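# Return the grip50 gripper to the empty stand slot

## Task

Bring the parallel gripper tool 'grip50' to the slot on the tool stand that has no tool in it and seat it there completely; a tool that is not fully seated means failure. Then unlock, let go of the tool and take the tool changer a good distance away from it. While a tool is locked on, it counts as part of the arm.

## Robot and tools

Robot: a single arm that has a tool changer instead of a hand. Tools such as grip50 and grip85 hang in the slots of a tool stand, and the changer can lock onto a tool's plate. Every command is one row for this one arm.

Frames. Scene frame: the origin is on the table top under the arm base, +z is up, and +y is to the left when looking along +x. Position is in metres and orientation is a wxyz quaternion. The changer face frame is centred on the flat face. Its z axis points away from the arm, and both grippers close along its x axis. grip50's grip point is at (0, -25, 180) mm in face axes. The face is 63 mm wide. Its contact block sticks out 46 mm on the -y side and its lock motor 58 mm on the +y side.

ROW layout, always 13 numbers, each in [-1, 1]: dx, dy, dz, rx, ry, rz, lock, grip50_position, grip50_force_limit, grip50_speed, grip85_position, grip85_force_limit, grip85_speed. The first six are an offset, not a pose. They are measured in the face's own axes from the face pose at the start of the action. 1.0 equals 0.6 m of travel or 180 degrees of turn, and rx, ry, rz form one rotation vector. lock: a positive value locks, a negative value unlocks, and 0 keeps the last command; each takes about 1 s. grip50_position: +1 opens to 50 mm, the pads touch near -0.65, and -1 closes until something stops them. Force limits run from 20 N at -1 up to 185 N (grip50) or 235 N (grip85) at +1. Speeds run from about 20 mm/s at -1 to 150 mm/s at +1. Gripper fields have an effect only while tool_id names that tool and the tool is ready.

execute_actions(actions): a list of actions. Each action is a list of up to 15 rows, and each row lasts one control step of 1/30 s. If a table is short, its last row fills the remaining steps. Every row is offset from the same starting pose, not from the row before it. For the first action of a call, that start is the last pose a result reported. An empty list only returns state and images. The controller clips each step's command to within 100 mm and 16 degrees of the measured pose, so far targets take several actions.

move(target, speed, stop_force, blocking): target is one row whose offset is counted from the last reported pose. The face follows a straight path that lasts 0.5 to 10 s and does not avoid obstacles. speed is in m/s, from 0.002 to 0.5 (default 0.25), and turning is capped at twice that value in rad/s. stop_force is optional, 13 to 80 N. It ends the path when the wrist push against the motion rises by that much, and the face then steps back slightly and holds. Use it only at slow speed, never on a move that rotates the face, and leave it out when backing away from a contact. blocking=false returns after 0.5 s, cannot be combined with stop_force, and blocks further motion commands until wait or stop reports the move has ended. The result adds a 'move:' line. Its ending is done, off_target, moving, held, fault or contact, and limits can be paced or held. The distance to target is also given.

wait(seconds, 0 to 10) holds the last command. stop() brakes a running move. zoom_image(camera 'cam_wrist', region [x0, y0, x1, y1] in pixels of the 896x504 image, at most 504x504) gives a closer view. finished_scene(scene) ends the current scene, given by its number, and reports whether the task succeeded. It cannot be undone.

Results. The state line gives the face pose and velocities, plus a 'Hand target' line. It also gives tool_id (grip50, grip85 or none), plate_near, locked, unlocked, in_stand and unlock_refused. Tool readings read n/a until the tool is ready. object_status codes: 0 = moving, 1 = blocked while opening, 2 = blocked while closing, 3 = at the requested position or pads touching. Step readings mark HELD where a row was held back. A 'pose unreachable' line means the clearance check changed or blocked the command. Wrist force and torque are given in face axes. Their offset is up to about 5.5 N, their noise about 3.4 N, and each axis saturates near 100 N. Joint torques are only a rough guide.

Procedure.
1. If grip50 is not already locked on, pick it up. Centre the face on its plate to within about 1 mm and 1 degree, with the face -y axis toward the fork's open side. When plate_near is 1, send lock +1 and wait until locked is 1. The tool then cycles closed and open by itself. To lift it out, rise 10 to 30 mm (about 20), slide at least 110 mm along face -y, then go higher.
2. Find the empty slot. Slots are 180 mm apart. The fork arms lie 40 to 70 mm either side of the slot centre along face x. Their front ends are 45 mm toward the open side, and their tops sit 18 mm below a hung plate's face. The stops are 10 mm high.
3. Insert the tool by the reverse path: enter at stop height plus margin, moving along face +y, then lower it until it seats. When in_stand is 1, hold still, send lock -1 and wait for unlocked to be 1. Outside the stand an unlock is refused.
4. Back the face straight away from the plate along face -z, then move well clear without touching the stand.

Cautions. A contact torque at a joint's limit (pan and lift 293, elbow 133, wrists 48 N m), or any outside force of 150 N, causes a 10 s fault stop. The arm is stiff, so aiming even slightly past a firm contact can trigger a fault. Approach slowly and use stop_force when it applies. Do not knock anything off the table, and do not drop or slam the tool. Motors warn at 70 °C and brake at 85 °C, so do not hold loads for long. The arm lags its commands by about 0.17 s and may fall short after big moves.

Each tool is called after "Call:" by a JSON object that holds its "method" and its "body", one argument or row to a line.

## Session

Call:
{"method": "execute_actions", "body": {
  "actions": []
}}

Scene clock: 0.00 s.
end_effector_position=(+0.1111, -0.1459, +0.3939) locked=0 unlocked=1 plate_near=0 in_stand=0 unlock_refused=0 tool_id=none grip50_position_measured=n/a grip50_object_status=n/a grip85_position_measured=n/a grip85_object_status=n/a end_effector_quat_wxyz=(+0.008, +0.674, -0.724, -0.147) end_effector_velocity=(+0.000, -0.000, -0.001) end_effector_angular_velocity=(+0.003, -0.003, -0.001)
Joint positions: [-1.712 -2.606  2.488 -1.279 -1.805  1.494]
Joint velocities: [-0.     0.003  0.001  0.     0.002  0.001]
Joint torques (N m, as the arm reports them, + toward a larger angle): no reading
Wrist force (N, on the end effector, along its own x y z axes, offset not removed): no reading
Wrist torque (N m, same axes, about the end effector's origin, offset not removed): no reading
Hand target: +0.111, -0.146, +0.394; +0.008, +0.674, -0.724, -0.147
camera_calibration (this result's frames):
cam_wrist: T_world_to_cam=[[-0.0653895, -0.986313, -0.151365, -0.0784984], [-0.893294, -0.00973986, 0.449368, -0.0221634], [-0.444692, 0.164597, -0.88043, 0.460735], [0, 0, 0, 1]] pos_world=[0.179954, -0.153476, 0.403723]

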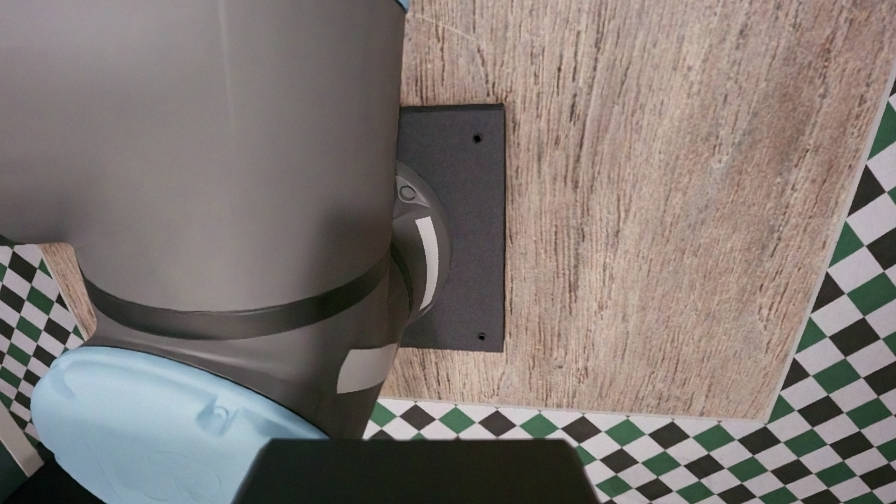

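Call:
{"method": "move", "body": {
  "target": [0.005,-0.335,-0.352,0.072,0.060,0,0,0,0,0,0,0,0],
  "speed": 0.3
}}

Scene clock: 4.43 s.
end_effector_position=(+0.3504, -0.2002, +0.5503) locked=0 unlocked=1 plate_near=0 in_stand=0 unlock_refused=0 tool_id=none grip50_position_measured=n/a grip50_object_status=n/a grip85_position_measured=n/a grip85_object_status=n/a end_effector_quat_wxyz=(+0.001, +0.682, -0.731, -0.001) end_effector_velocity=(+0.003, -0.001, +0.000) end_effector_angular_velocity=(-0.000, +0.001, -0.001)
Joint positions: [-0.957 -2.143  2.125 -1.554 -1.563  2.229]
Joint velocities: [ 0.005  0.006 -0.003 -0.003 -0.001  0.005]
Joint torques (N m, as the arm reports them, + toward a larger angle): [ 11.3    7.   -67.01  -8.31  -3.02   2.11]
Wrist force (N, on the end effector, along its own x y z axes, offset not removed): [-3.8 1.0 0.4]
Wrist torque (N m, same axes, about the end effector's origin, offset not removed): [-0.18 0.24 -0.06]
Hand target: +0.351, -0.200, +0.550; +0.001, +0.682, -0.731, -0.001
Off the commanded pose: 0.001 m, 0 deg.
move: done
camera_calibration (this result's frames):
cam_wrist: T_world_to_cam=[[-0.0531459, -0.997798, 0.0396934, -0.204501], [-0.967137, 0.0613287, 0.246748, 0.27238], [-0.248639, -0.0252753, -0.968266, 0.655392], [0, 0, 0, 1]] pos_world=[0.415516, -0.204191, 0.575502]

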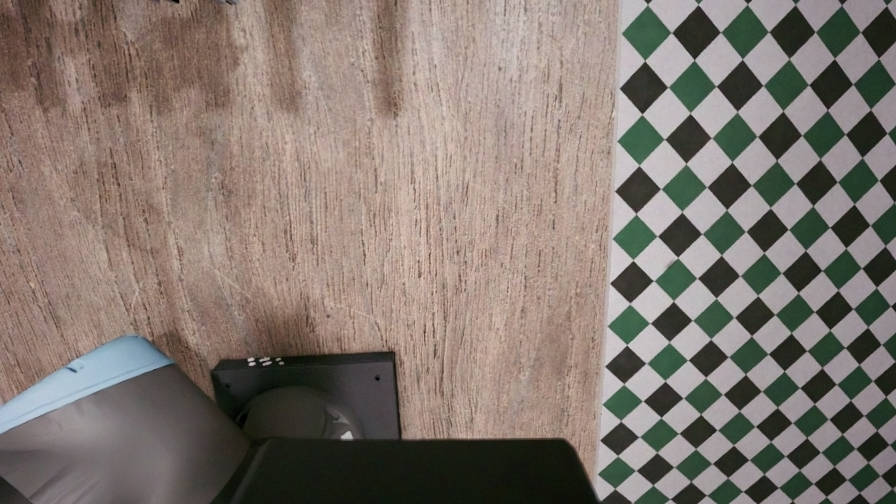

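Call:
{"method": "move", "body": {
  "target": [-0.433,-0.222,-0.05,0,0,-0.55,0,0,0,0,0,0,0],
  "speed": 0.5
}}

Call:
{"method": "move", "body": {
  "target": [0,0,0,0,0,-0.428,0,0,0,0,0,0,0],
  "speed": 0.5
}}

Scene clock: 7.07 s.
end_effector_position=(+0.5010, +0.0493, +0.5795) locked=0 unlocked=1 plate_near=0 in_stand=0 unlock_refused=0 tool_id=none grip50_position_measured=n/a grip50_object_status=n/a grip85_position_measured=n/a grip85_object_status=n/a end_effector_quat_wxyz=(+0.001, +0.999, +0.043, -0.002) end_effector_velocity=(+0.001, +0.002, +0.001) end_effector_angular_velocity=(-0.000, -0.002, +0.014)
Joint positions: [-0.238 -1.948  1.971 -1.599 -1.567  1.223]
Joint velocities: [ 0.005  0.002 -0.003 -0.001 -0.    -0.009]
Joint torques (N m, as the arm reports them, + toward a larger angle): [  9.01 -10.61 -68.05  -8.85   0.99  -2.39]
Wrist force (N, on the end effector, along its own x y z axes, offset not removed): [-3.5 0.0 -1.7]
Wrist torque (N m, same axes, about the end effector's origin, offset not removed): [-0.16 0.24 -0.01]
Hand target: +0.501, +0.050, +0.580; +0.001, +0.999, +0.043, -0.002
Off the commanded pose: 0.001 m, 0 deg.
move: done
camera_calibration (this result's frames):
cam_wrist: T_world_to_cam=[[0.994158, 0.101762, 0.0359698, -0.525465], [0.0899064, -0.965174, 0.245674, -0.0828351], [0.0597174, -0.241005, -0.968685, 0.58381], [0, 0, 0, 1]] pos_world=[0.494979, 0.114223, 0.60478]

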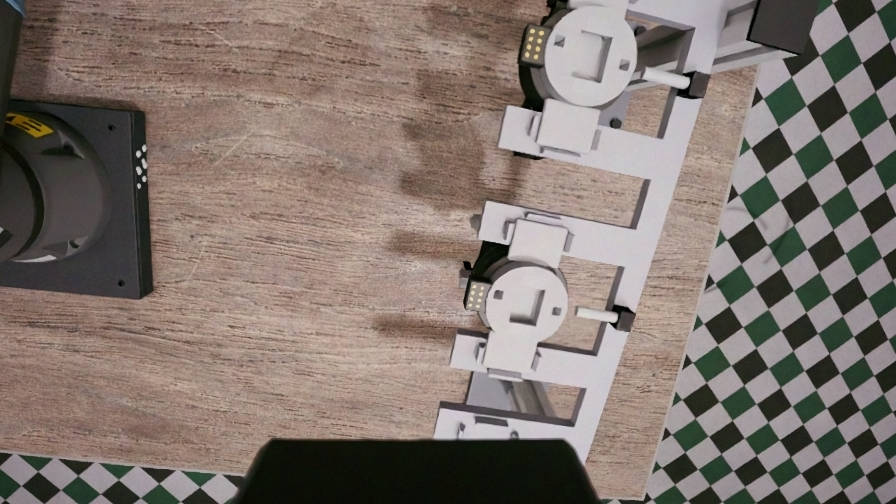

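Scene clock: 9.13 s.
end_effector_position=(+0.5010, +0.0493, +0.5795) locked=0 unlocked=1 plate_near=0 in_stand=0 unlock_refused=0 tool_id=none grip50_position_measured=n/a grip50_object_status=n/a grip85_position_measured=n/a grip85_object_status=n/a end_effector_quat_wxyz=(-0.001, +0.756, +0.655, -0.002) end_effector_velocity=(+0.000, -0.000, -0.000) end_effector_angular_velocity=(+0.002, +0.001, +0.016)
Joint positions: [-0.237 -1.948  1.971 -1.599 -1.568 -0.12 ]
Joint velocities: [-0.001  0.     0.     0.001  0.002 -0.017]
Joint torques (N m, as the arm reports them, + toward a larger angle): [ -8.97 -34.31 -48.55  -1.52   3.01  -2.83]
Wrist force (N, on the end effector, along its own x y z axes, offset not removed): [-3.4 0.3 -0.1]
Wrist torque (N m, same axes, about the end effector's origin, offset not removed): [-0.21 0.28 -0.06]
Hand target: +0.501, +0.049, +0.580; -0.001, +0.755, +0.656, -0.002
Off the commanded pose: 0.000 m, 0 deg.
move: done
camera_calibration (this result's frames):
cam_wrist: T_world_to_cam=[[0.126104, 0.991308, 0.0374889, -0.135322], [0.961497, -0.131439, 0.241345, -0.558097], [0.244175, 0.00561089, -0.969715, 0.479833], [0, 0, 0, 1]] pos_world=[0.43651, 0.0580983, 0.605069]

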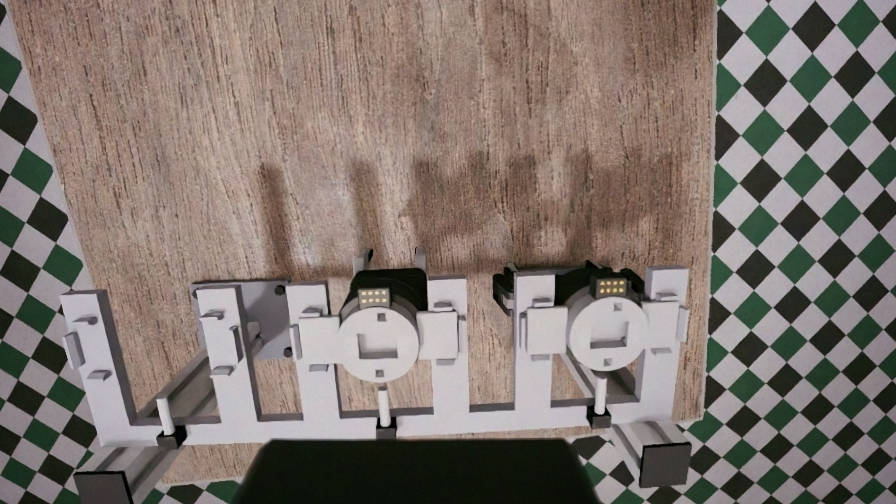

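Call:
{"method": "move", "body": {
  "target": [-0.067,0.131,0.333,0,0,-0.0094,0,0,0,0,0,0,0],
  "speed": 0.3
}}

Scene clock: 10.93 s.
end_effector_position=(+0.5724, -0.0020, +0.3801) locked=0 unlocked=1 plate_near=0 in_stand=0 unlock_refused=0 tool_id=none grip50_position_measured=n/a grip50_object_status=n/a grip85_position_measured=n/a grip85_object_status=n/a end_effector_quat_wxyz=(-0.001, +0.746, +0.666, -0.002) end_effector_velocity=(+0.001, -0.001, -0.003) end_effector_angular_velocity=(-0.000, -0.000, +0.001)
Joint positions: [-0.292 -1.725  2.174 -2.025 -1.567 -0.204]
Joint velocities: [-0.     0.005  0.001 -0.006 -0.    -0.001]
Joint torques (N m, as the arm reports them, + toward a larger angle): [ -9.78 -22.75 -43.06  -8.43   3.19  -2.79]
Wrist force (N, on the end effector, along its own x y z axes, offset not removed): [-0.4 1.8 2.8]
Wrist torque (N m, same axes, about the end effector's origin, offset not removed): [-0.12 0.08 0.02]
Hand target: +0.573, -0.002, +0.380; -0.001, +0.746, +0.666, -0.002
Off the commanded pose: 0.001 m, 0 deg.
move: done
camera_calibration (this result's frames):
cam_wrist: T_world_to_cam=[[0.0968287, 0.994586, 0.0377251, -0.0692801], [0.96498, -0.103096, 0.241215, -0.587297], [0.243799, 0.0130474, -0.969738, 0.269548], [0, 0, 0, 1]] pos_world=[0.507723, 0.0048402, 0.405669]

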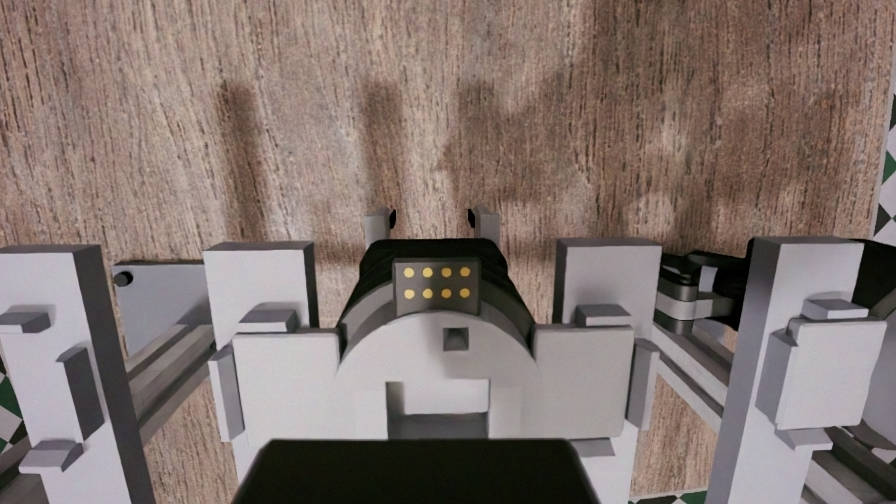

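Call:
{"method": "move", "body": {
  "target": [0.005,0.015,0.09,0,0,0,0,0,0,0,0,0,0],
  "speed": 0.1
}}

Scene clock: 12.50 s.
end_effector_position=(+0.5815, -0.0002, +0.3265) locked=0 unlocked=1 plate_near=0 in_stand=0 unlock_refused=0 tool_id=none grip50_position_measured=n/a grip50_object_status=n/a grip85_position_measured=n/a grip85_object_status=n/a end_effector_quat_wxyz=(-0.001, +0.746, +0.666, -0.002) end_effector_velocity=(+0.001, -0.000, -0.003) end_effector_angular_velocity=(-0.001, -0.000, +0.000)
Joint positions: [-0.283 -1.654  2.221 -2.142 -1.567 -0.195]
Joint velocities: [ 0.001  0.004  0.002 -0.007 -0.     0.   ]
Joint torques (N m, as the arm reports them, + toward a larger angle): [ 10.45 -31.16 -40.03  -8.96  -0.37   2.69]
Wrist force (N, on the end effector, along its own x y z axes, offset not removed): [-2.9 -1.1 -0.6]
Wrist torque (N m, same axes, about the end effector's origin, offset not removed): [-0.14 0.23 -0.04]
Hand target: +0.582, -0.000, +0.326; -0.001, +0.746, +0.666, -0.002
Off the commanded pose: 0.000 m, 0 deg.
move: done
camera_calibration (this result's frames):
cam_wrist: T_world_to_cam=[[0.0968247, 0.994583, 0.037806, -0.0699868], [0.964988, -0.103111, 0.241177, -0.582914], [0.243769, 0.0131304, -0.969744, 0.215332], [0, 0, 0, 1]] pos_world=[0.51679, 0.00667536, 0.352048]

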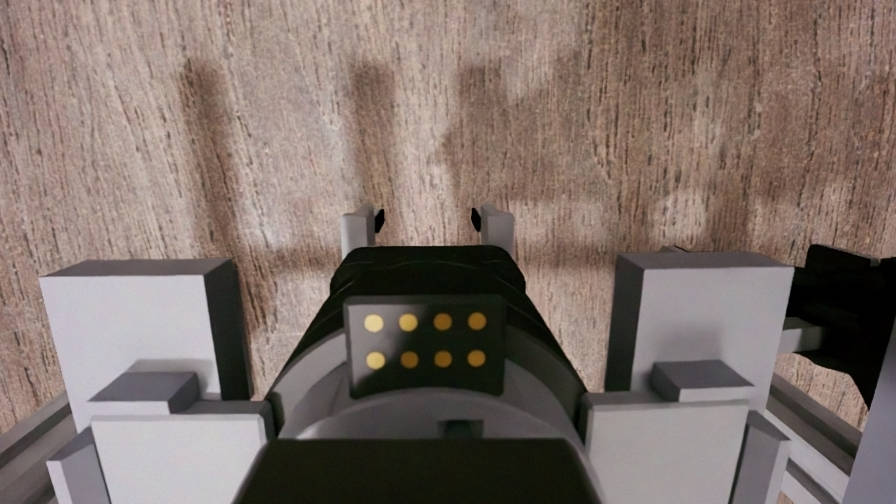

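Call:
{"method": "move", "body": {
  "target": [0,0.007,0.02,0,0,0,0,0,0,0,0,0,0],
  "speed": 0.04
}}

Call:
{"method": "move", "body": {
  "target": [0,0,0.07,0,0,0,0,0,0,0,0,0,0],
  "speed": 0.005,
  "stop_force": 15
}}

Scene clock: 13.80 s.
end_effector_position=(+0.5855, -0.0007, +0.3149) locked=0 unlocked=1 plate_near=0 in_stand=0 unlock_refused=0 tool_id=none grip50_position_measured=n/a grip50_object_status=n/a grip85_position_measured=n/a grip85_object_status=n/a end_effector_quat_wxyz=(-0.001, +0.746, +0.666, -0.002) end_effector_velocity=(+0.001, +0.000, -0.002) end_effector_angular_velocity=(+0.001, -0.002, +0.000)
Joint positions: [-0.282 -1.634  2.227 -2.168 -1.567 -0.194]
Joint velocities: [ 0.     0.004  0.001 -0.007  0.001  0.   ]
Joint torques (N m, as the arm reports them, + toward a larger angle): [ 10.21 -27.46 -39.36  -9.01  -1.28   2.68]
Wrist force (N, on the end effector, along its own x y z axes, offset not removed): [-3.4 -0.4 0.0]
Wrist torque (N m, same axes, about the end effector's origin, offset not removed): [-0.25 0.32 0.02]
Hand target: +0.586, -0.001, +0.315; -0.001, +0.746, +0.666, -0.002
Off the commanded pose: 0.000 m, 0 deg.
move: done
camera_calibration (this result's frames):
cam_wrist: T_world_to_cam=[[0.0968246, 0.994584, 0.0377722, -0.0694334], [0.964995, -0.103102, 0.241152, -0.584024], [0.243741, 0.0131005, -0.969752, 0.203088], [0, 0, 0, 1]] pos_world=[0.520802, 0.00618251, 0.340406]

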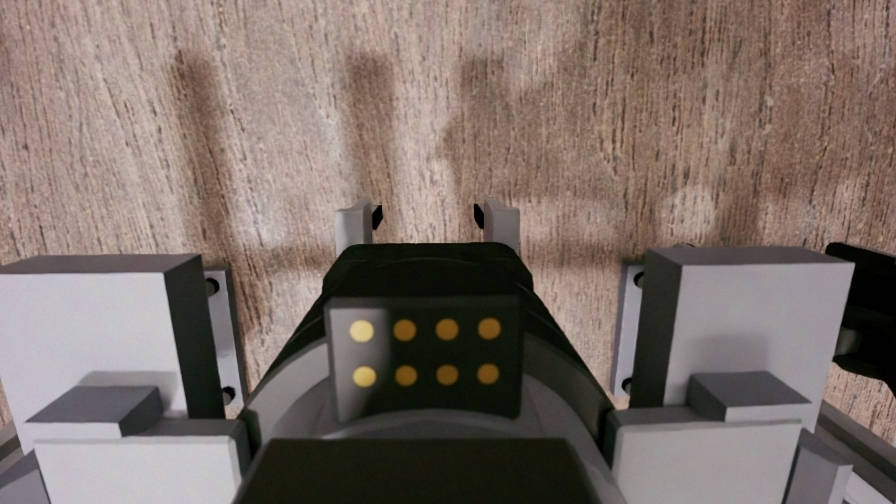

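Scene clock: 15.23 s.
end_effector_position=(+0.5855, -0.0007, +0.3096) locked=0 unlocked=1 plate_near=0 in_stand=0 unlock_refused=0 tool_id=none grip50_position_measured=n/a grip50_object_status=n/a grip85_position_measured=n/a grip85_object_status=n/a end_effector_quat_wxyz=(-0.001, +0.746, +0.666, -0.002) end_effector_velocity=(-0.001, +0.000, +0.002) end_effector_angular_velocity=(+0.001, +0.002, -0.001)
Joint positions: [-0.282 -1.628  2.232 -2.18  -1.567 -0.194]
Joint velocities: [-0.    -0.004 -0.001  0.007  0.001  0.001]
Joint torques (N m, as the arm reports them, + toward a larger angle): [  9.56 -37.67 -38.13   2.76  -1.4    2.52]
Wrist force (N, on the end effector, along its own x y z axes, offset not removed): [-5.2 4.5 -28.9]
Wrist torque (N m, same axes, about the end effector's origin, offset not removed): [-0.05 0.02 -0.17]
Hand target: +0.586, -0.001, +0.310; -0.001, +0.746, +0.666, -0.002
Off the commanded pose: 0.037 m, 0 deg.
move: contact
camera_calibration (this result's frames):
cam_wrist: T_world_to_cam=[[0.0968183, 0.994586, 0.0377583, -0.0692144], [0.96498, -0.103094, 0.241217, -0.58276], [0.243803, 0.0130818, -0.969736, 0.197957], [0, 0, 0, 1]] pos_world=[0.52079, 0.006171, 0.335151]

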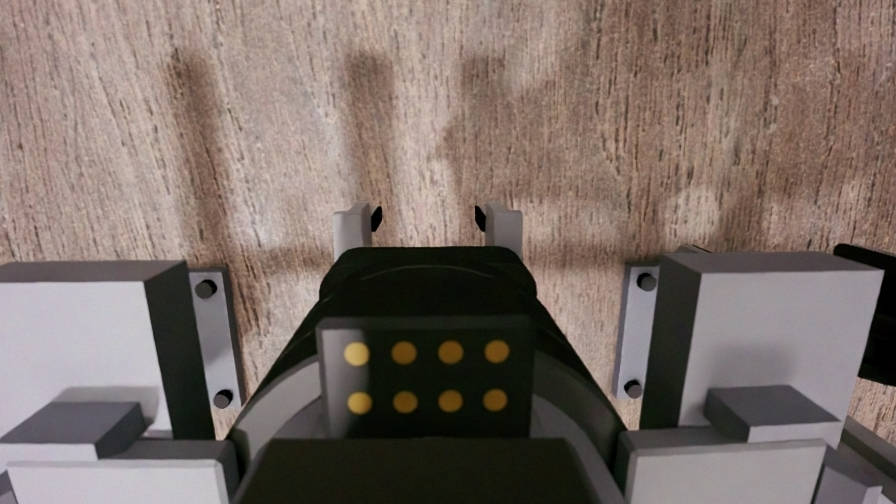

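Call:
{"method": "move", "body": {
  "target": [0,-0.007,-0.006,0,0,0,0,0,0,0,0,0,0],
  "speed": 0.02
}}

Call:
{"method": "move", "body": {
  "target": [0,0,0.07,0,0,0,0,0,0,0,0,0,0],
  "speed": 0.004,
  "stop_force": 15
}}

Scene clock: 16.17 s.
end_effector_position=(+0.5816, -0.0002, +0.3130) locked=0 unlocked=1 plate_near=0 in_stand=0 unlock_refused=0 tool_id=none grip50_position_measured=n/a grip50_object_status=n/a grip85_position_measured=n/a grip85_object_status=n/a end_effector_quat_wxyz=(-0.001, +0.746, +0.666, -0.002) end_effector_velocity=(-0.002, +0.000, +0.002) end_effector_angular_velocity=(+0.000, -0.000, -0.001)
Joint positions: [-0.283 -1.639  2.235 -2.172 -1.567 -0.195]
Joint velocities: [-0.001 -0.006  0.002  0.004  0.    -0.   ]
Joint torques (N m, as the arm reports them, + toward a larger angle): [-11.74 -50.71 -38.54  -1.39  -1.04  -2.9 ]
Wrist force (N, on the end effector, along its own x y z axes, offset not removed): [-2.3 -0.5 -2.6]
Wrist torque (N m, same axes, about the end effector's origin, offset not removed): [-0.31 0.26 0.03]
Hand target: +0.581, -0.000, +0.313; -0.001, +0.746, +0.666, -0.002
Off the commanded pose: 0.000 m, 0 deg.
move: done
camera_calibration (this result's frames):
cam_wrist: T_world_to_cam=[[0.0968336, 0.994584, 0.0377535, -0.0694264], [0.96498, -0.103107, 0.24121, -0.579779], [0.243796, 0.0130742, -0.969738, 0.202165], [0, 0, 0, 1]] pos_world=[0.516911, 0.00662775, 0.338517]

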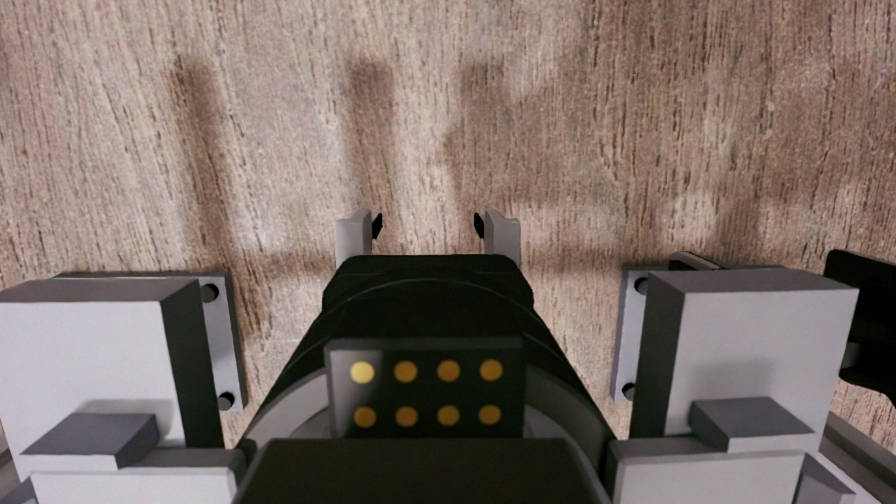

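Scene clock: 17.40 s.
end_effector_position=(+0.5816, -0.0003, +0.3096) locked=0 unlocked=1 plate_near=0 in_stand=0 unlock_refused=0 tool_id=none grip50_position_measured=n/a grip50_object_status=n/a grip85_position_measured=n/a grip85_object_status=n/a end_effector_quat_wxyz=(-0.001, +0.746, +0.666, -0.002) end_effector_velocity=(-0.001, +0.000, +0.001) end_effector_angular_velocity=(+0.001, +0.003, -0.000)
Joint positions: [-0.283 -1.635  2.239 -2.18  -1.567 -0.195]
Joint velocities: [ 0.    -0.002 -0.001  0.006  0.     0.   ]
Joint torques (N m, as the arm reports them, + toward a larger angle): [  7.38 -34.58 -37.46   2.22  -1.12  -0.01]
Wrist force (N, on the end effector, along its own x y z axes, offset not removed): [-3.9 2.7 -29.1]
Wrist torque (N m, same axes, about the end effector's origin, offset not removed): [-0.37 -0.12 -0.04]
Hand target: +0.582, -0.000, +0.310; -0.001, +0.746, +0.666, -0.002
Off the commanded pose: 0.039 m, 0 deg.
move: contact
camera_calibration (this result's frames):
cam_wrist: T_world_to_cam=[[0.0967959, 0.994589, 0.0377209, -0.0692362], [0.964948, -0.103065, 0.241357, -0.579005], [0.243938, 0.0130364, -0.969703, 0.198768], [0, 0, 0, 1]] pos_world=[0.516925, 0.00659521, 0.335104]

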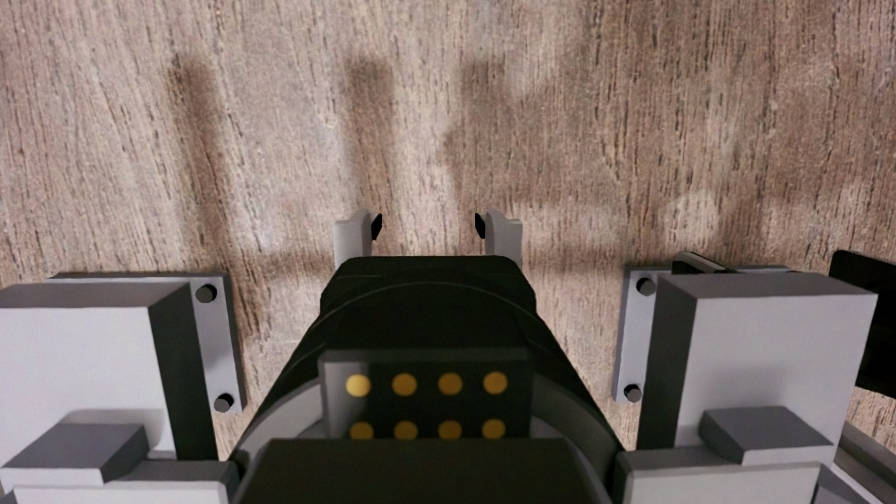

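Call:
{"method": "move", "body": {
  "target": [0.0042,0,-0.005,0,0,-0.0078,0,0,0,0,0,0,0],
  "speed": 0.02
}}

Call:
{"method": "move", "body": {
  "target": [0,0,0.07,0,0,0,0,0,0,0,0,0,0],
  "speed": 0.004,
  "stop_force": 15
}}

Scene clock: 19.17 s.
end_effector_position=(+0.5819, +0.0021, +0.3124) locked=0 unlocked=1 plate_near=0 in_stand=0 unlock_refused=0 tool_id=none grip50_position_measured=n/a grip50_object_status=n/a grip85_position_measured=n/a grip85_object_status=n/a end_effector_quat_wxyz=(-0.001, +0.738, +0.674, -0.002) end_effector_velocity=(+0.000, +0.001, +0.001) end_effector_angular_velocity=(-0.000, -0.000, +0.011)
Joint positions: [-0.279 -1.638  2.235 -2.173 -1.567 -0.214]
Joint velocities: [ 0.002 -0.001 -0.002  0.002 -0.    -0.009]
Joint torques (N m, as the arm reports them, + toward a larger angle): [ 11.93 -53.56 -56.08  -0.4   -2.43  -3.22]
Wrist force (N, on the end effector, along its own x y z axes, offset not removed): [-3.3 1.4 -2.7]
Wrist torque (N m, same axes, about the end effector's origin, offset not removed): [-0.07 0.35 -0.03]
Hand target: +0.582, +0.002, +0.313; -0.001, +0.738, +0.675, -0.002
Off the commanded pose: 0.000 m, 0 deg.
move: done
camera_calibration (this result's frames):
cam_wrist: T_world_to_cam=[[0.0737489, 0.99656, 0.0378174, -0.0583585], [0.967082, -0.0807251, 0.241321, -0.58099], [0.243544, 0.0187754, -0.969708, 0.201643], [0, 0, 0, 1]] pos_world=[0.51706, 0.00747132, 0.337947]

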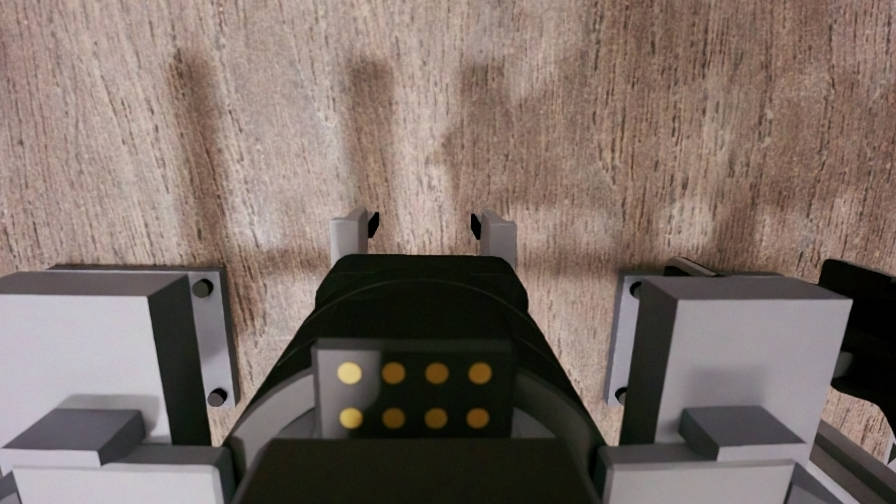

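Scene clock: 22.73 s.
end_effector_position=(+0.5819, +0.0021, +0.2997) locked=0 unlocked=1 plate_near=1 in_stand=1 unlock_refused=0 tool_id=none grip50_position_measured=n/a grip50_object_status=n/a grip85_position_measured=n/a grip85_object_status=n/a end_effector_quat_wxyz=(-0.001, +0.738, +0.674, -0.002) end_effector_velocity=(-0.001, +0.000, +0.000) end_effector_angular_velocity=(-0.000, +0.004, +0.001)
Joint positions: [-0.279 -1.622  2.248 -2.202 -1.567 -0.214]
Joint velocities: [ 0.    -0.001 -0.001  0.006 -0.001 -0.   ]
Joint torques (N m, as the arm reports them, + toward a larger angle): [  9.31 -31.66 -33.15   3.18  -2.68   2.56]
Wrist force (N, on the end effector, along its own x y z axes, offset not removed): [-5.3 5.4 -33.8]
Wrist torque (N m, same axes, about the end effector's origin, offset not removed): [-0.38 1.31 -0.04]
Hand target: +0.582, +0.002, +0.300; -0.001, +0.738, +0.674, -0.002
Off the commanded pose: 0.029 m, 0 deg.
move: contact
camera_calibration (this result's frames):
cam_wrist: T_world_to_cam=[[0.0737444, 0.996561, 0.0377762, -0.0578247], [0.96704, -0.080714, 0.241493, -0.57796], [0.243712, 0.0187224, -0.969667, 0.189203], [0, 0, 0, 1]] pos_world=[0.517064, 0.00743406, 0.325222]

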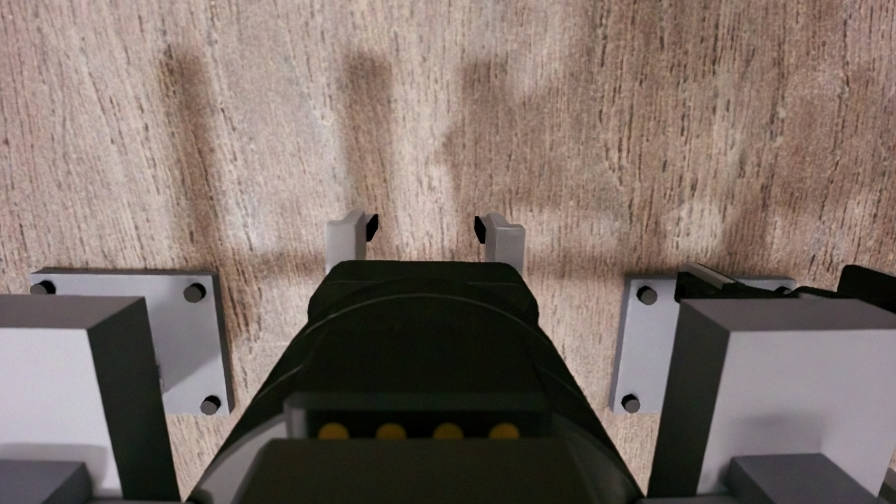

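Aligned. Lock.

Call:
{"method": "execute_actions", "body": {
  "actions": [
    [[0,0,-0.0005,0,0,0,1,1,0,0,0,0,0]],
    [[0,0,0,0,0,0,1,1,0,0,0,0,0]],
    [[0,0,0,0,0,0,1,1,0,0,0,0,0]]
  ]
}}

Call:
{"method": "move", "body": {
  "target": [0,0,-0.0335,0,0,0,0,1,0,0,0,0,0],
  "speed": 0.06
}}

Scene clock: 24.37 s.
end_effector_position=(+0.5820, +0.0021, +0.3000) locked=1 unlocked=0 plate_near=1 in_stand=1 unlock_refused=0 tool_id=grip50 grip50_position_measured=n/a grip50_object_status=n/a grip85_position_measured=n/a grip85_object_status=n/a end_effector_quat_wxyz=(-0.000, +0.738, +0.674, -0.002) end_effector_velocity=(-0.000, +0.000, -0.001) end_effector_angular_velocity=(+0.002, +0.001, +0.001)
Joint positions: [-0.279 -1.623  2.248 -2.201 -1.567 -0.214]
Joint velocities: [ 0.     0.001  0.     0.     0.002 -0.001]
Joint torques (N m, as the arm reports them, + toward a larger angle): [  8.18 -43.12 -40.85  -1.7   -2.64   2.36]
Wrist force (N, on the end effector, along its own x y z axes, offset not removed): [-3.8 5.7 -24.1]
Wrist torque (N m, same axes, about the end effector's origin, offset not removed): [-0.37 1.72 0.06]
Hand target: +0.582, +0.002, +0.300; -0.000, +0.738, +0.674, -0.002
Off the commanded pose: 0.000 m, 0 deg.
Step readings (end_effector_position; steps 1 to 15: 1st action; 16 to 30: 2nd action; 31 to 45: 3rd action):
0: (+0.5819, +0.0021, +0.2998)
1: (+0.5819, +0.0021, +0.2998)
2: (+0.5819, +0.0021, +0.2998)
4: (+0.5819, +0.0021, +0.2999)
8: (+0.5819, +0.0021, +0.2999)
15: (+0.5819, +0.0021, +0.3000)
16: (+0.5819, +0.0021, +0.3000)
17: (+0.5819, +0.0021, +0.3000)
19: (+0.5819, +0.0021, +0.3000)
23: (+0.5819, +0.0021, +0.3000)
30: (+0.5820, +0.0021, +0.3000)
31: (+0.5820, +0.0021, +0.3000)
32: (+0.5820, +0.0021, +0.3000)
34: (+0.5820, +0.0021, +0.3000)
38: (+0.5820, +0.0021, +0.3000)
45: end_effector_position above
camera_calibration (this result's frames):
cam_wrist: T_world_to_cam=[[0.0737416, 0.996562, 0.0377603, -0.0578266], [0.967024, -0.0807087, 0.241559, -0.578084], [0.243777, 0.0187022, -0.969651, 0.189491], [0, 0, 0, 1]] pos_world=[0.517092, 0.00742755, 0.325565]

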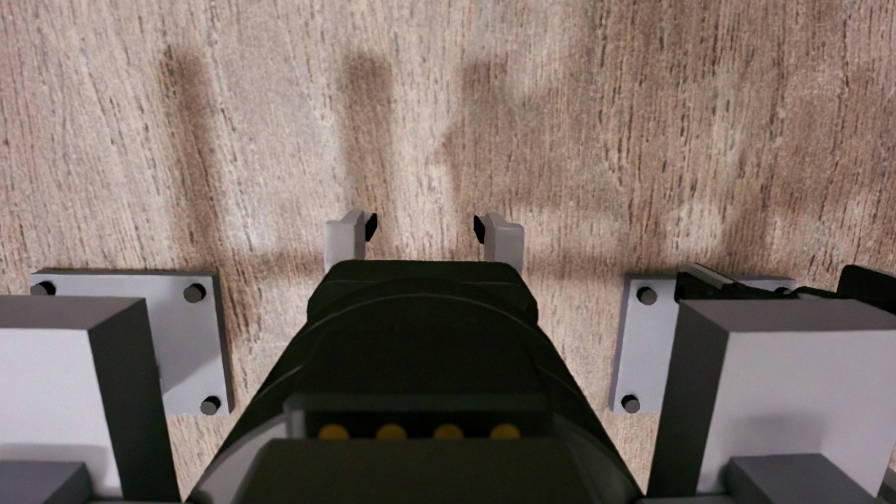

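Scene clock: 25.23 s.
end_effector_position=(+0.5820, +0.0021, +0.3198) locked=1 unlocked=0 plate_near=1 in_stand=0 unlock_refused=0 tool_id=grip50 grip50_position_measured=n/a grip50_object_status=n/a grip85_position_measured=n/a grip85_object_status=n/a end_effector_quat_wxyz=(-0.000, +0.738, +0.674, -0.002) end_effector_velocity=(+0.000, -0.000, +0.002) end_effector_angular_velocity=(+0.001, +0.001, -0.001)
Joint positions: [-0.279 -1.646  2.228 -2.157 -1.567 -0.214]
Joint velocities: [-0.    -0.002 -0.003  0.006  0.001  0.001]
Joint torques (N m, as the arm reports them, + toward a larger angle): [ -9.46 -59.66 -65.11  -3.69  -2.65  -1.1 ]
Wrist force (N, on the end effector, along its own x y z axes, offset not removed): [-3.5 3.6 -3.6]
Wrist torque (N m, same axes, about the end effector's origin, offset not removed): [-0.02 0.30 -0.08]
Hand target: +0.582, +0.002, +0.320; -0.000, +0.738, +0.674, -0.002
Off the commanded pose: 0.000 m, 0 deg.
move: done
camera_calibration (this result's frames):
cam_wrist: T_world_to_cam=[[0.0738155, 0.996557, 0.0377538, -0.0586845], [0.967012, -0.0807792, 0.241584, -0.582878], [0.243802, 0.0186757, -0.969645, 0.208599], [0, 0, 0, 1]] pos_world=[0.517125, 0.00750223, 0.345296]

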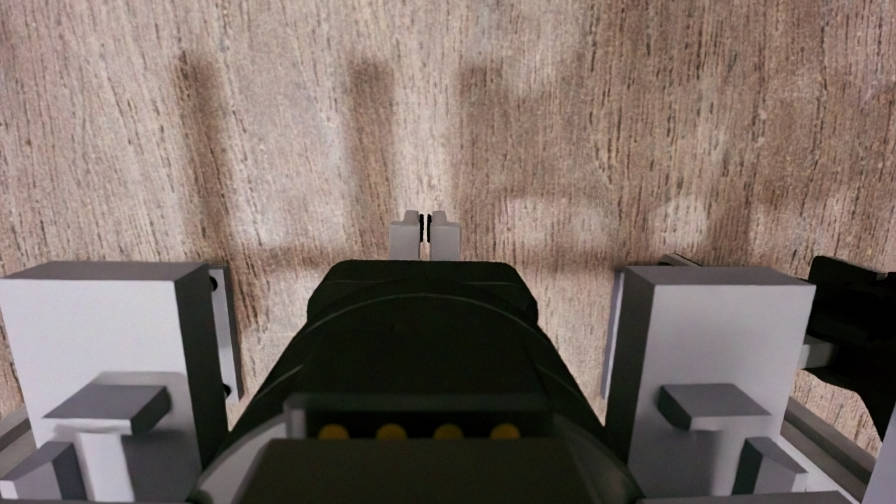

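Call:
{"method": "move", "body": {
  "target": [0,-0.215,0,0,0,0,0,1,0,0,0,0,0],
  "speed": 0.2
}}

Call:
{"method": "move", "body": {
  "target": [-0.3,0,0,0,0,0,0,1,0,0,0,0,0],
  "speed": 0.25
}}

Call:
{"method": "move", "body": {
  "target": [0,0.2145,0,0,0,0,0,1,0,0,0,0,0],
  "speed": 0.06,
  "stop_force": 20
}}

Scene clock: 26.77 s.
end_effector_position=(+0.4539, +0.0138, +0.3198) locked=1 unlocked=0 plate_near=1 in_stand=0 unlock_refused=0 tool_id=grip50 grip50_position_measured=3 grip50_object_status=3 grip85_position_measured=n/a grip85_object_status=n/a end_effector_quat_wxyz=(-0.000, +0.738, +0.674, -0.002) end_effector_velocity=(-0.003, +0.000, +0.001) end_effector_angular_velocity=(+0.000, -0.002, +0.000)
Joint positions: [-0.344 -1.906  2.423 -2.093 -1.567 -0.279]
Joint velocities: [-0.002 -0.008  0.003  0.004  0.001 -0.003]
Joint torques (N m, as the arm reports them, + toward a larger angle): [-10.2  -33.4  -53.47  -3.85   2.88  -2.92]
Wrist force (N, on the end effector, along its own x y z axes, offset not removed): [-2.4 0.4 -2.2]
Wrist torque (N m, same axes, about the end effector's origin, offset not removed): [-0.22 0.20 0.00]
Hand target: +0.454, +0.014, +0.320; -0.001, +0.738, +0.674, -0.002
Off the commanded pose: 0.001 m, 0 deg.
move: done
camera_calibration (this result's frames):
cam_wrist: T_world_to_cam=[[0.073831, 0.996551, 0.037873, -0.0608891], [0.966997, -0.0808243, 0.241629, -0.458056], [0.243857, 0.0187834, -0.969629, 0.239579], [0, 0, 0, 1]] pos_world=[0.389011, 0.019157, 0.345288]

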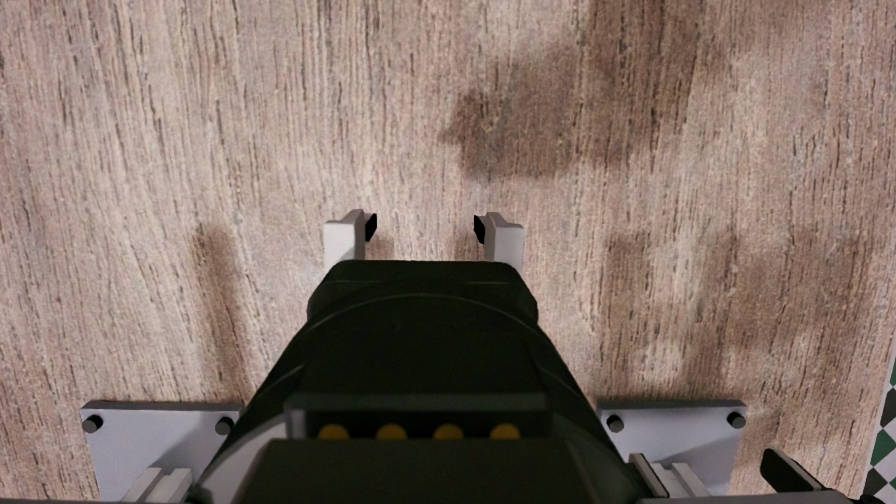

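Scene clock: 28.20 s.
end_effector_position=(+0.4378, -0.1650, +0.3203) locked=1 unlocked=0 plate_near=1 in_stand=0 unlock_refused=0 tool_id=grip50 grip50_position_measured=3 grip50_object_status=3 grip85_position_measured=n/a grip85_object_status=n/a end_effector_quat_wxyz=(-0.001, +0.738, +0.674, -0.001) end_effector_velocity=(+0.000, -0.003, -0.001) end_effector_angular_velocity=(+0.002, +0.001, +0.001)
Joint positions: [-0.725 -1.872  2.403 -2.104 -1.564 -0.66 ]
Joint velocities: [-0.005  0.004 -0.001 -0.001  0.001 -0.005]
Joint torques (N m, as the arm reports them, + toward a larger angle): [-12.69 -18.34 -69.14 -10.17   3.13  -2.94]
Wrist force (N, on the end effector, along its own x y z axes, offset not removed): [-4.0 -0.3 0.5]
Wrist torque (N m, same axes, about the end effector's origin, offset not removed): [-0.25 0.26 -0.03]
Hand target: +0.438, -0.165, +0.320; -0.001, +0.738, +0.674, -0.001
Off the commanded pose: 0.001 m, 0 deg.
move: done
camera_calibration (this result's frames):
cam_wrist: T_world_to_cam=[[0.0738946, 0.996516, 0.0386598, 0.118114], [0.966845, -0.0810885, 0.242149, -0.457234], [0.244441, 0.0194845, -0.969468, 0.247175], [0, 0, 0, 1]] pos_world=[0.372927, -0.159595, 0.345781]

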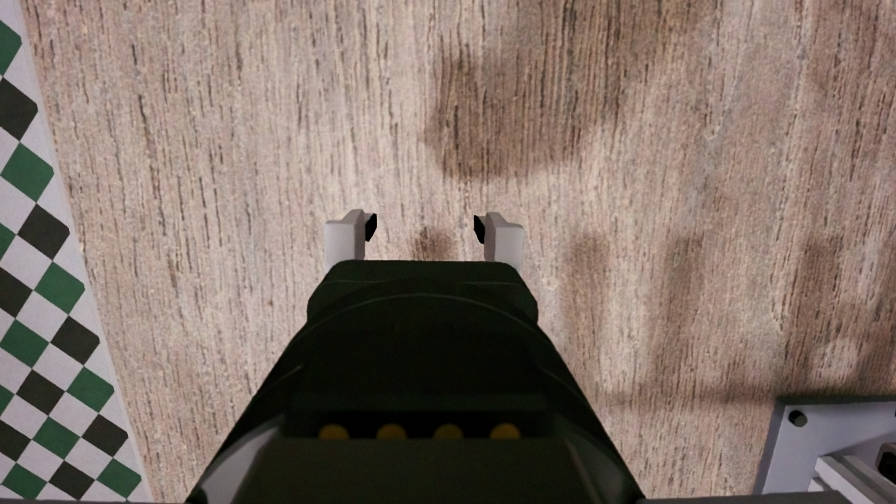

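Scene clock: 30.83 s.
end_effector_position=(+0.5656, -0.1766, +0.3202) locked=1 unlocked=0 plate_near=1 in_stand=0 unlock_refused=0 tool_id=grip50 grip50_position_measured=3 grip50_object_status=3 grip85_position_measured=n/a grip85_object_status=n/a end_effector_quat_wxyz=(-0.001, +0.738, +0.674, -0.001) end_effector_velocity=(+0.002, -0.001, +0.001) end_effector_angular_velocity=(-0.003, +0.001, +0.000)
Joint positions: [-0.581 -1.626  2.21  -2.158 -1.565 -0.516]
Joint velocities: [ 0.002  0.004 -0.004 -0.    -0.002  0.002]
Joint torques (N m, as the arm reports them, + toward a larger angle): [ 10.16 -39.45 -67.83 -10.31  -3.11   2.74]
Wrist force (N, on the end effector, along its own x y z axes, offset not removed): [-2.6 0.3 -0.7]
Wrist torque (N m, same axes, about the end effector's origin, offset not removed): [-0.23 0.22 0.03]
Hand target: +0.566, -0.177, +0.320; -0.001, +0.738, +0.674, -0.001
Off the commanded pose: 0.000 m, 0 deg.
move: done
camera_calibration (this result's frames):
cam_wrist: T_world_to_cam=[[0.0738911, 0.996528, 0.0383716, 0.120363], [0.96691, -0.0810099, 0.241913, -0.58164], [0.244181, 0.0192267, -0.969539, 0.216214], [0, 0, 0, 1]] pos_world=[0.500704, -0.17122, 0.345716]

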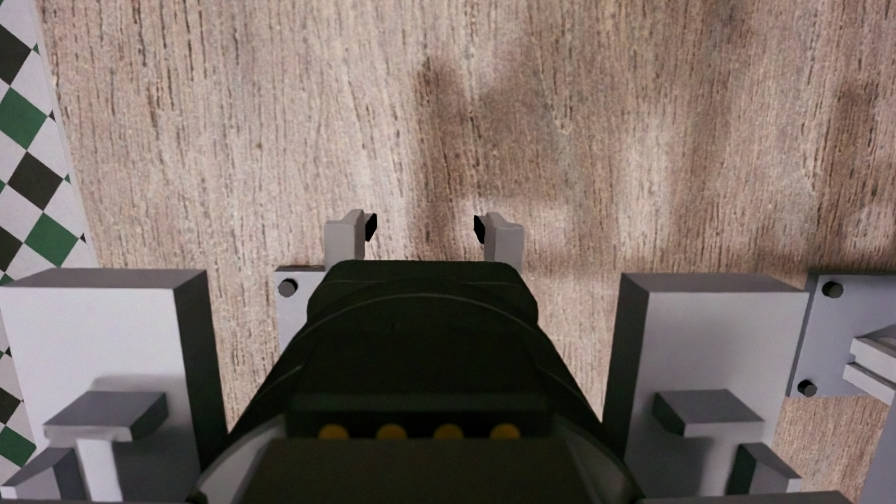

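Call:
{"method": "move", "body": {
  "target": [-0.0006,0.0019,0,0,0,0,0,1,0,0,0,0,0],
  "speed": 0.02
}}

Scene clock: 31.70 s.
end_effector_position=(+0.5666, -0.1770, +0.3202) locked=1 unlocked=0 plate_near=1 in_stand=0 unlock_refused=0 tool_id=grip50 grip50_position_measured=3 grip50_object_status=3 grip85_position_measured=n/a grip85_object_status=n/a end_effector_quat_wxyz=(-0.001, +0.738, +0.674, -0.001) end_effector_velocity=(+0.000, -0.000, -0.000) end_effector_angular_velocity=(+0.000, +0.001, -0.000)
Joint positions: [-0.581 -1.624  2.208 -2.158 -1.565 -0.516]
Joint velocities: [ 0.     0.001 -0.     0.    -0.     0.   ]
Joint torques (N m, as the arm reports them, + toward a larger angle): [  9.58 -41.31 -67.08 -10.25  -2.98   2.61]
Wrist force (N, on the end effector, along its own x y z axes, offset not removed): [-5.5 2.7 1.4]
Wrist torque (N m, same axes, about the end effector's origin, offset not removed): [-0.04 0.51 0.00]
Hand target: +0.567, -0.177, +0.320; -0.001, +0.738, +0.674, -0.001
Off the commanded pose: 0.000 m, 0 deg.
move: done
camera_calibration (this result's frames):
cam_wrist: T_world_to_cam=[[0.0738914, 0.996528, 0.0383666, 0.120721], [0.966911, -0.0810089, 0.24191, -0.582689], [0.244178, 0.019222, -0.96954, 0.215968], [0, 0, 0, 1]] pos_world=[0.501753, -0.171656, 0.345716]

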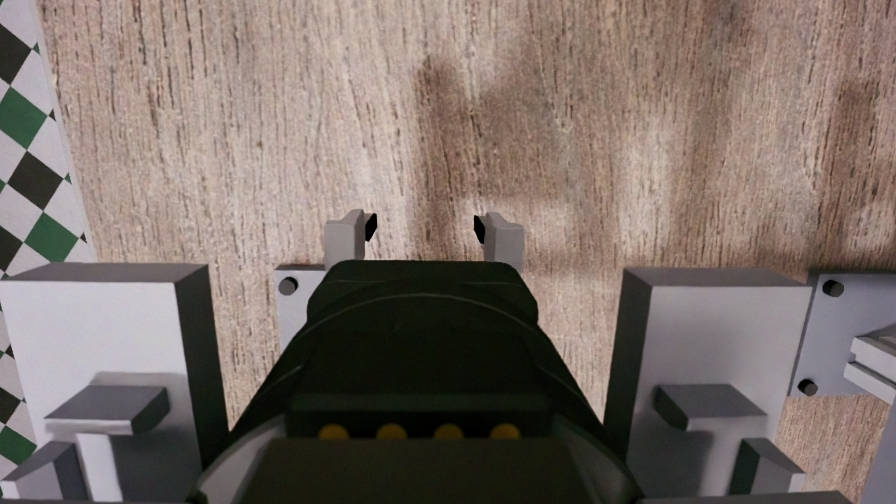

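Matches. Descend.

Call:
{"method": "move", "body": {
  "target": [0,0,0.06,0,0,0,0,1,0,0,0,0,0],
  "speed": 0.006,
  "stop_force": 15
}}

Scene clock: 35.63 s.
end_effector_position=(+0.5666, -0.1771, +0.2996) locked=1 unlocked=0 plate_near=1 in_stand=1 unlock_refused=0 tool_id=grip50 grip50_position_measured=3 grip50_object_status=3 grip85_position_measured=n/a grip85_object_status=n/a end_effector_quat_wxyz=(-0.001, +0.738, +0.674, -0.001) end_effector_velocity=(-0.001, +0.000, +0.001) end_effector_angular_velocity=(+0.001, +0.005, +0.000)
Joint positions: [-0.581 -1.6    2.229 -2.203 -1.565 -0.515]
Joint velocities: [ 0.    -0.002 -0.001  0.007 -0.001 -0.   ]
Joint torques (N m, as the arm reports them, + toward a larger angle): [  3.75 -31.81 -26.44   3.67  -2.83   1.41]
Wrist force (N, on the end effector, along its own x y z axes, offset not removed): [-3.5 3.4 -62.9]
Wrist torque (N m, same axes, about the end effector's origin, offset not removed): [-1.16 3.83 0.16]
Hand target: +0.567, -0.177, +0.300; -0.001, +0.738, +0.674, -0.001
Off the commanded pose: 0.015 m, 0 deg.
move: contact
camera_calibration (this result's frames):
cam_wrist: T_world_to_cam=[[0.0739845, 0.996523, 0.0383219, 0.121519], [0.966886, -0.0810898, 0.241985, -0.577706], [0.244251, 0.0191497, -0.969523, 0.195973], [0, 0, 0, 1]] pos_world=[0.501719, -0.171695, 0.32514]

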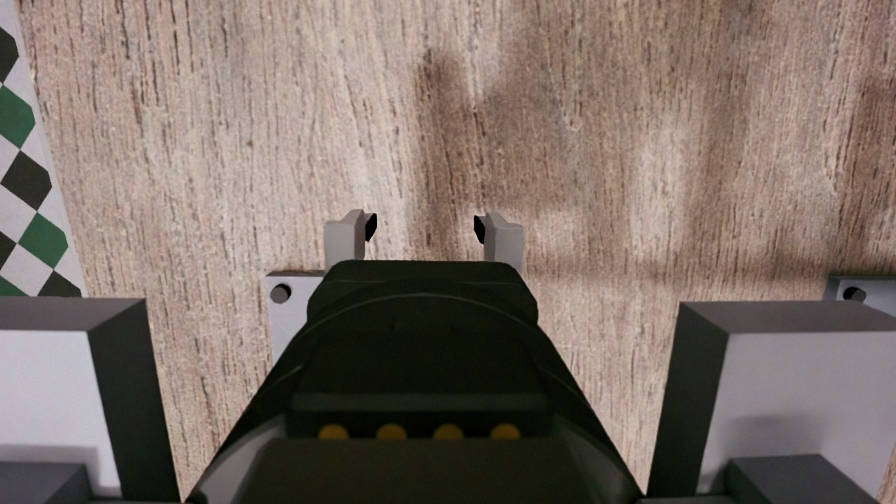

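No lateral binding; ease and unlock.

Call:
{"method": "execute_actions", "body": {
  "actions": [
    [[0,0,-0.0007,0,0,0,-1,1,0,0,0,0,0]],
    [[0,0,0,0,0,0,-1,1,0,0,0,0,0]],
    [[0,0,0,0,0,0,-1,1,0,0,0,0,0]]
  ]
}}

Scene clock: 37.27 s.
end_effector_position=(+0.5666, -0.1770, +0.3000) locked=0 unlocked=1 plate_near=1 in_stand=1 unlock_refused=0 tool_id=none grip50_position_measured=n/a grip50_object_status=n/a grip85_position_measured=n/a grip85_object_status=n/a end_effector_quat_wxyz=(-0.001, +0.738, +0.674, -0.001) end_effector_velocity=(-0.000, +0.001, -0.001) end_effector_angular_velocity=(+0.004, +0.000, +0.000)
Joint positions: [-0.581 -1.6    2.228 -2.202 -1.565 -0.515]
Joint velocities: [ 0.     0.001  0.001 -0.     0.003 -0.   ]
Joint torques (N m, as the arm reports them, + toward a larger angle): [  1.07 -51.03 -47.51  -0.43  -2.92   0.3 ]
Wrist force (N, on the end effector, along its own x y z axes, offset not removed): [-7.5 13.7 -1.3]
Wrist torque (N m, same axes, about the end effector's origin, offset not removed): [-0.16 0.53 -0.64]
Hand target: +0.567, -0.177, +0.300; -0.001, +0.738, +0.674, -0.001
Off the commanded pose: 0.000 m, 0 deg.
Step readings (end_effector_position; steps 1 to 15: 1st action; 16 to 30: 2nd action; 31 to 45: 3rd action):
0: (+0.5666, -0.1771, +0.2998)
1: (+0.5666, -0.1770, +0.2997)
2: (+0.5666, -0.1770, +0.2997)
4: (+0.5665, -0.1770, +0.2998)
8: (+0.5665, -0.1770, +0.2999)
15: (+0.5666, -0.1770, +0.3000)
16: (+0.5666, -0.1770, +0.3000)
17: (+0.5666, -0.1770, +0.3000)
19: (+0.5666, -0.1770, +0.3000)
23: (+0.5666, -0.1770, +0.3000)
30: (+0.5666, -0.1770, +0.3000)
31: (+0.5666, -0.1770, +0.3000)
32: (+0.5666, -0.1770, +0.3000)
34: (+0.5666, -0.1770, +0.3000)
38: (+0.5666, -0.1770, +0.3000)
45: end_effector_position above
camera_calibration (this result's frames):
cam_wrist: T_world_to_cam=[[0.0739898, 0.99652, 0.0383897, 0.121462], [0.966912, -0.0811093, 0.241873, -0.577752], [0.244145, 0.0192233, -0.969548, 0.196407], [0, 0, 0, 1]] pos_world=[0.501697, -0.171676, 0.325506]

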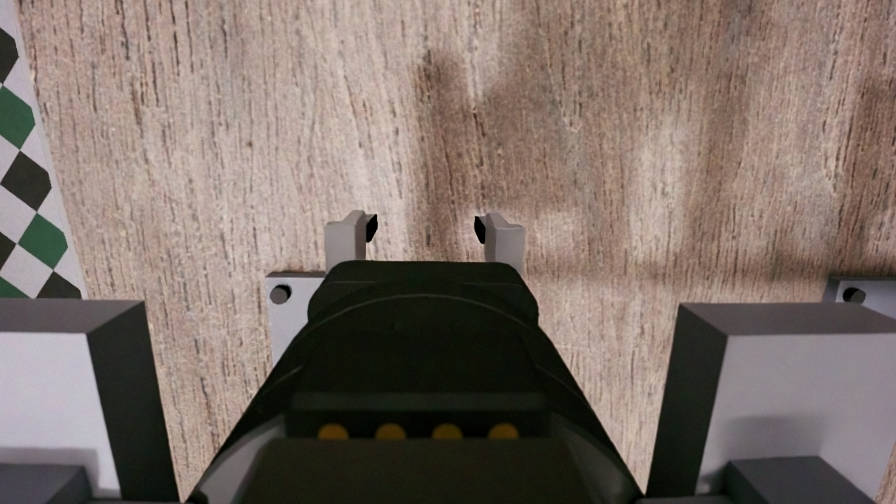

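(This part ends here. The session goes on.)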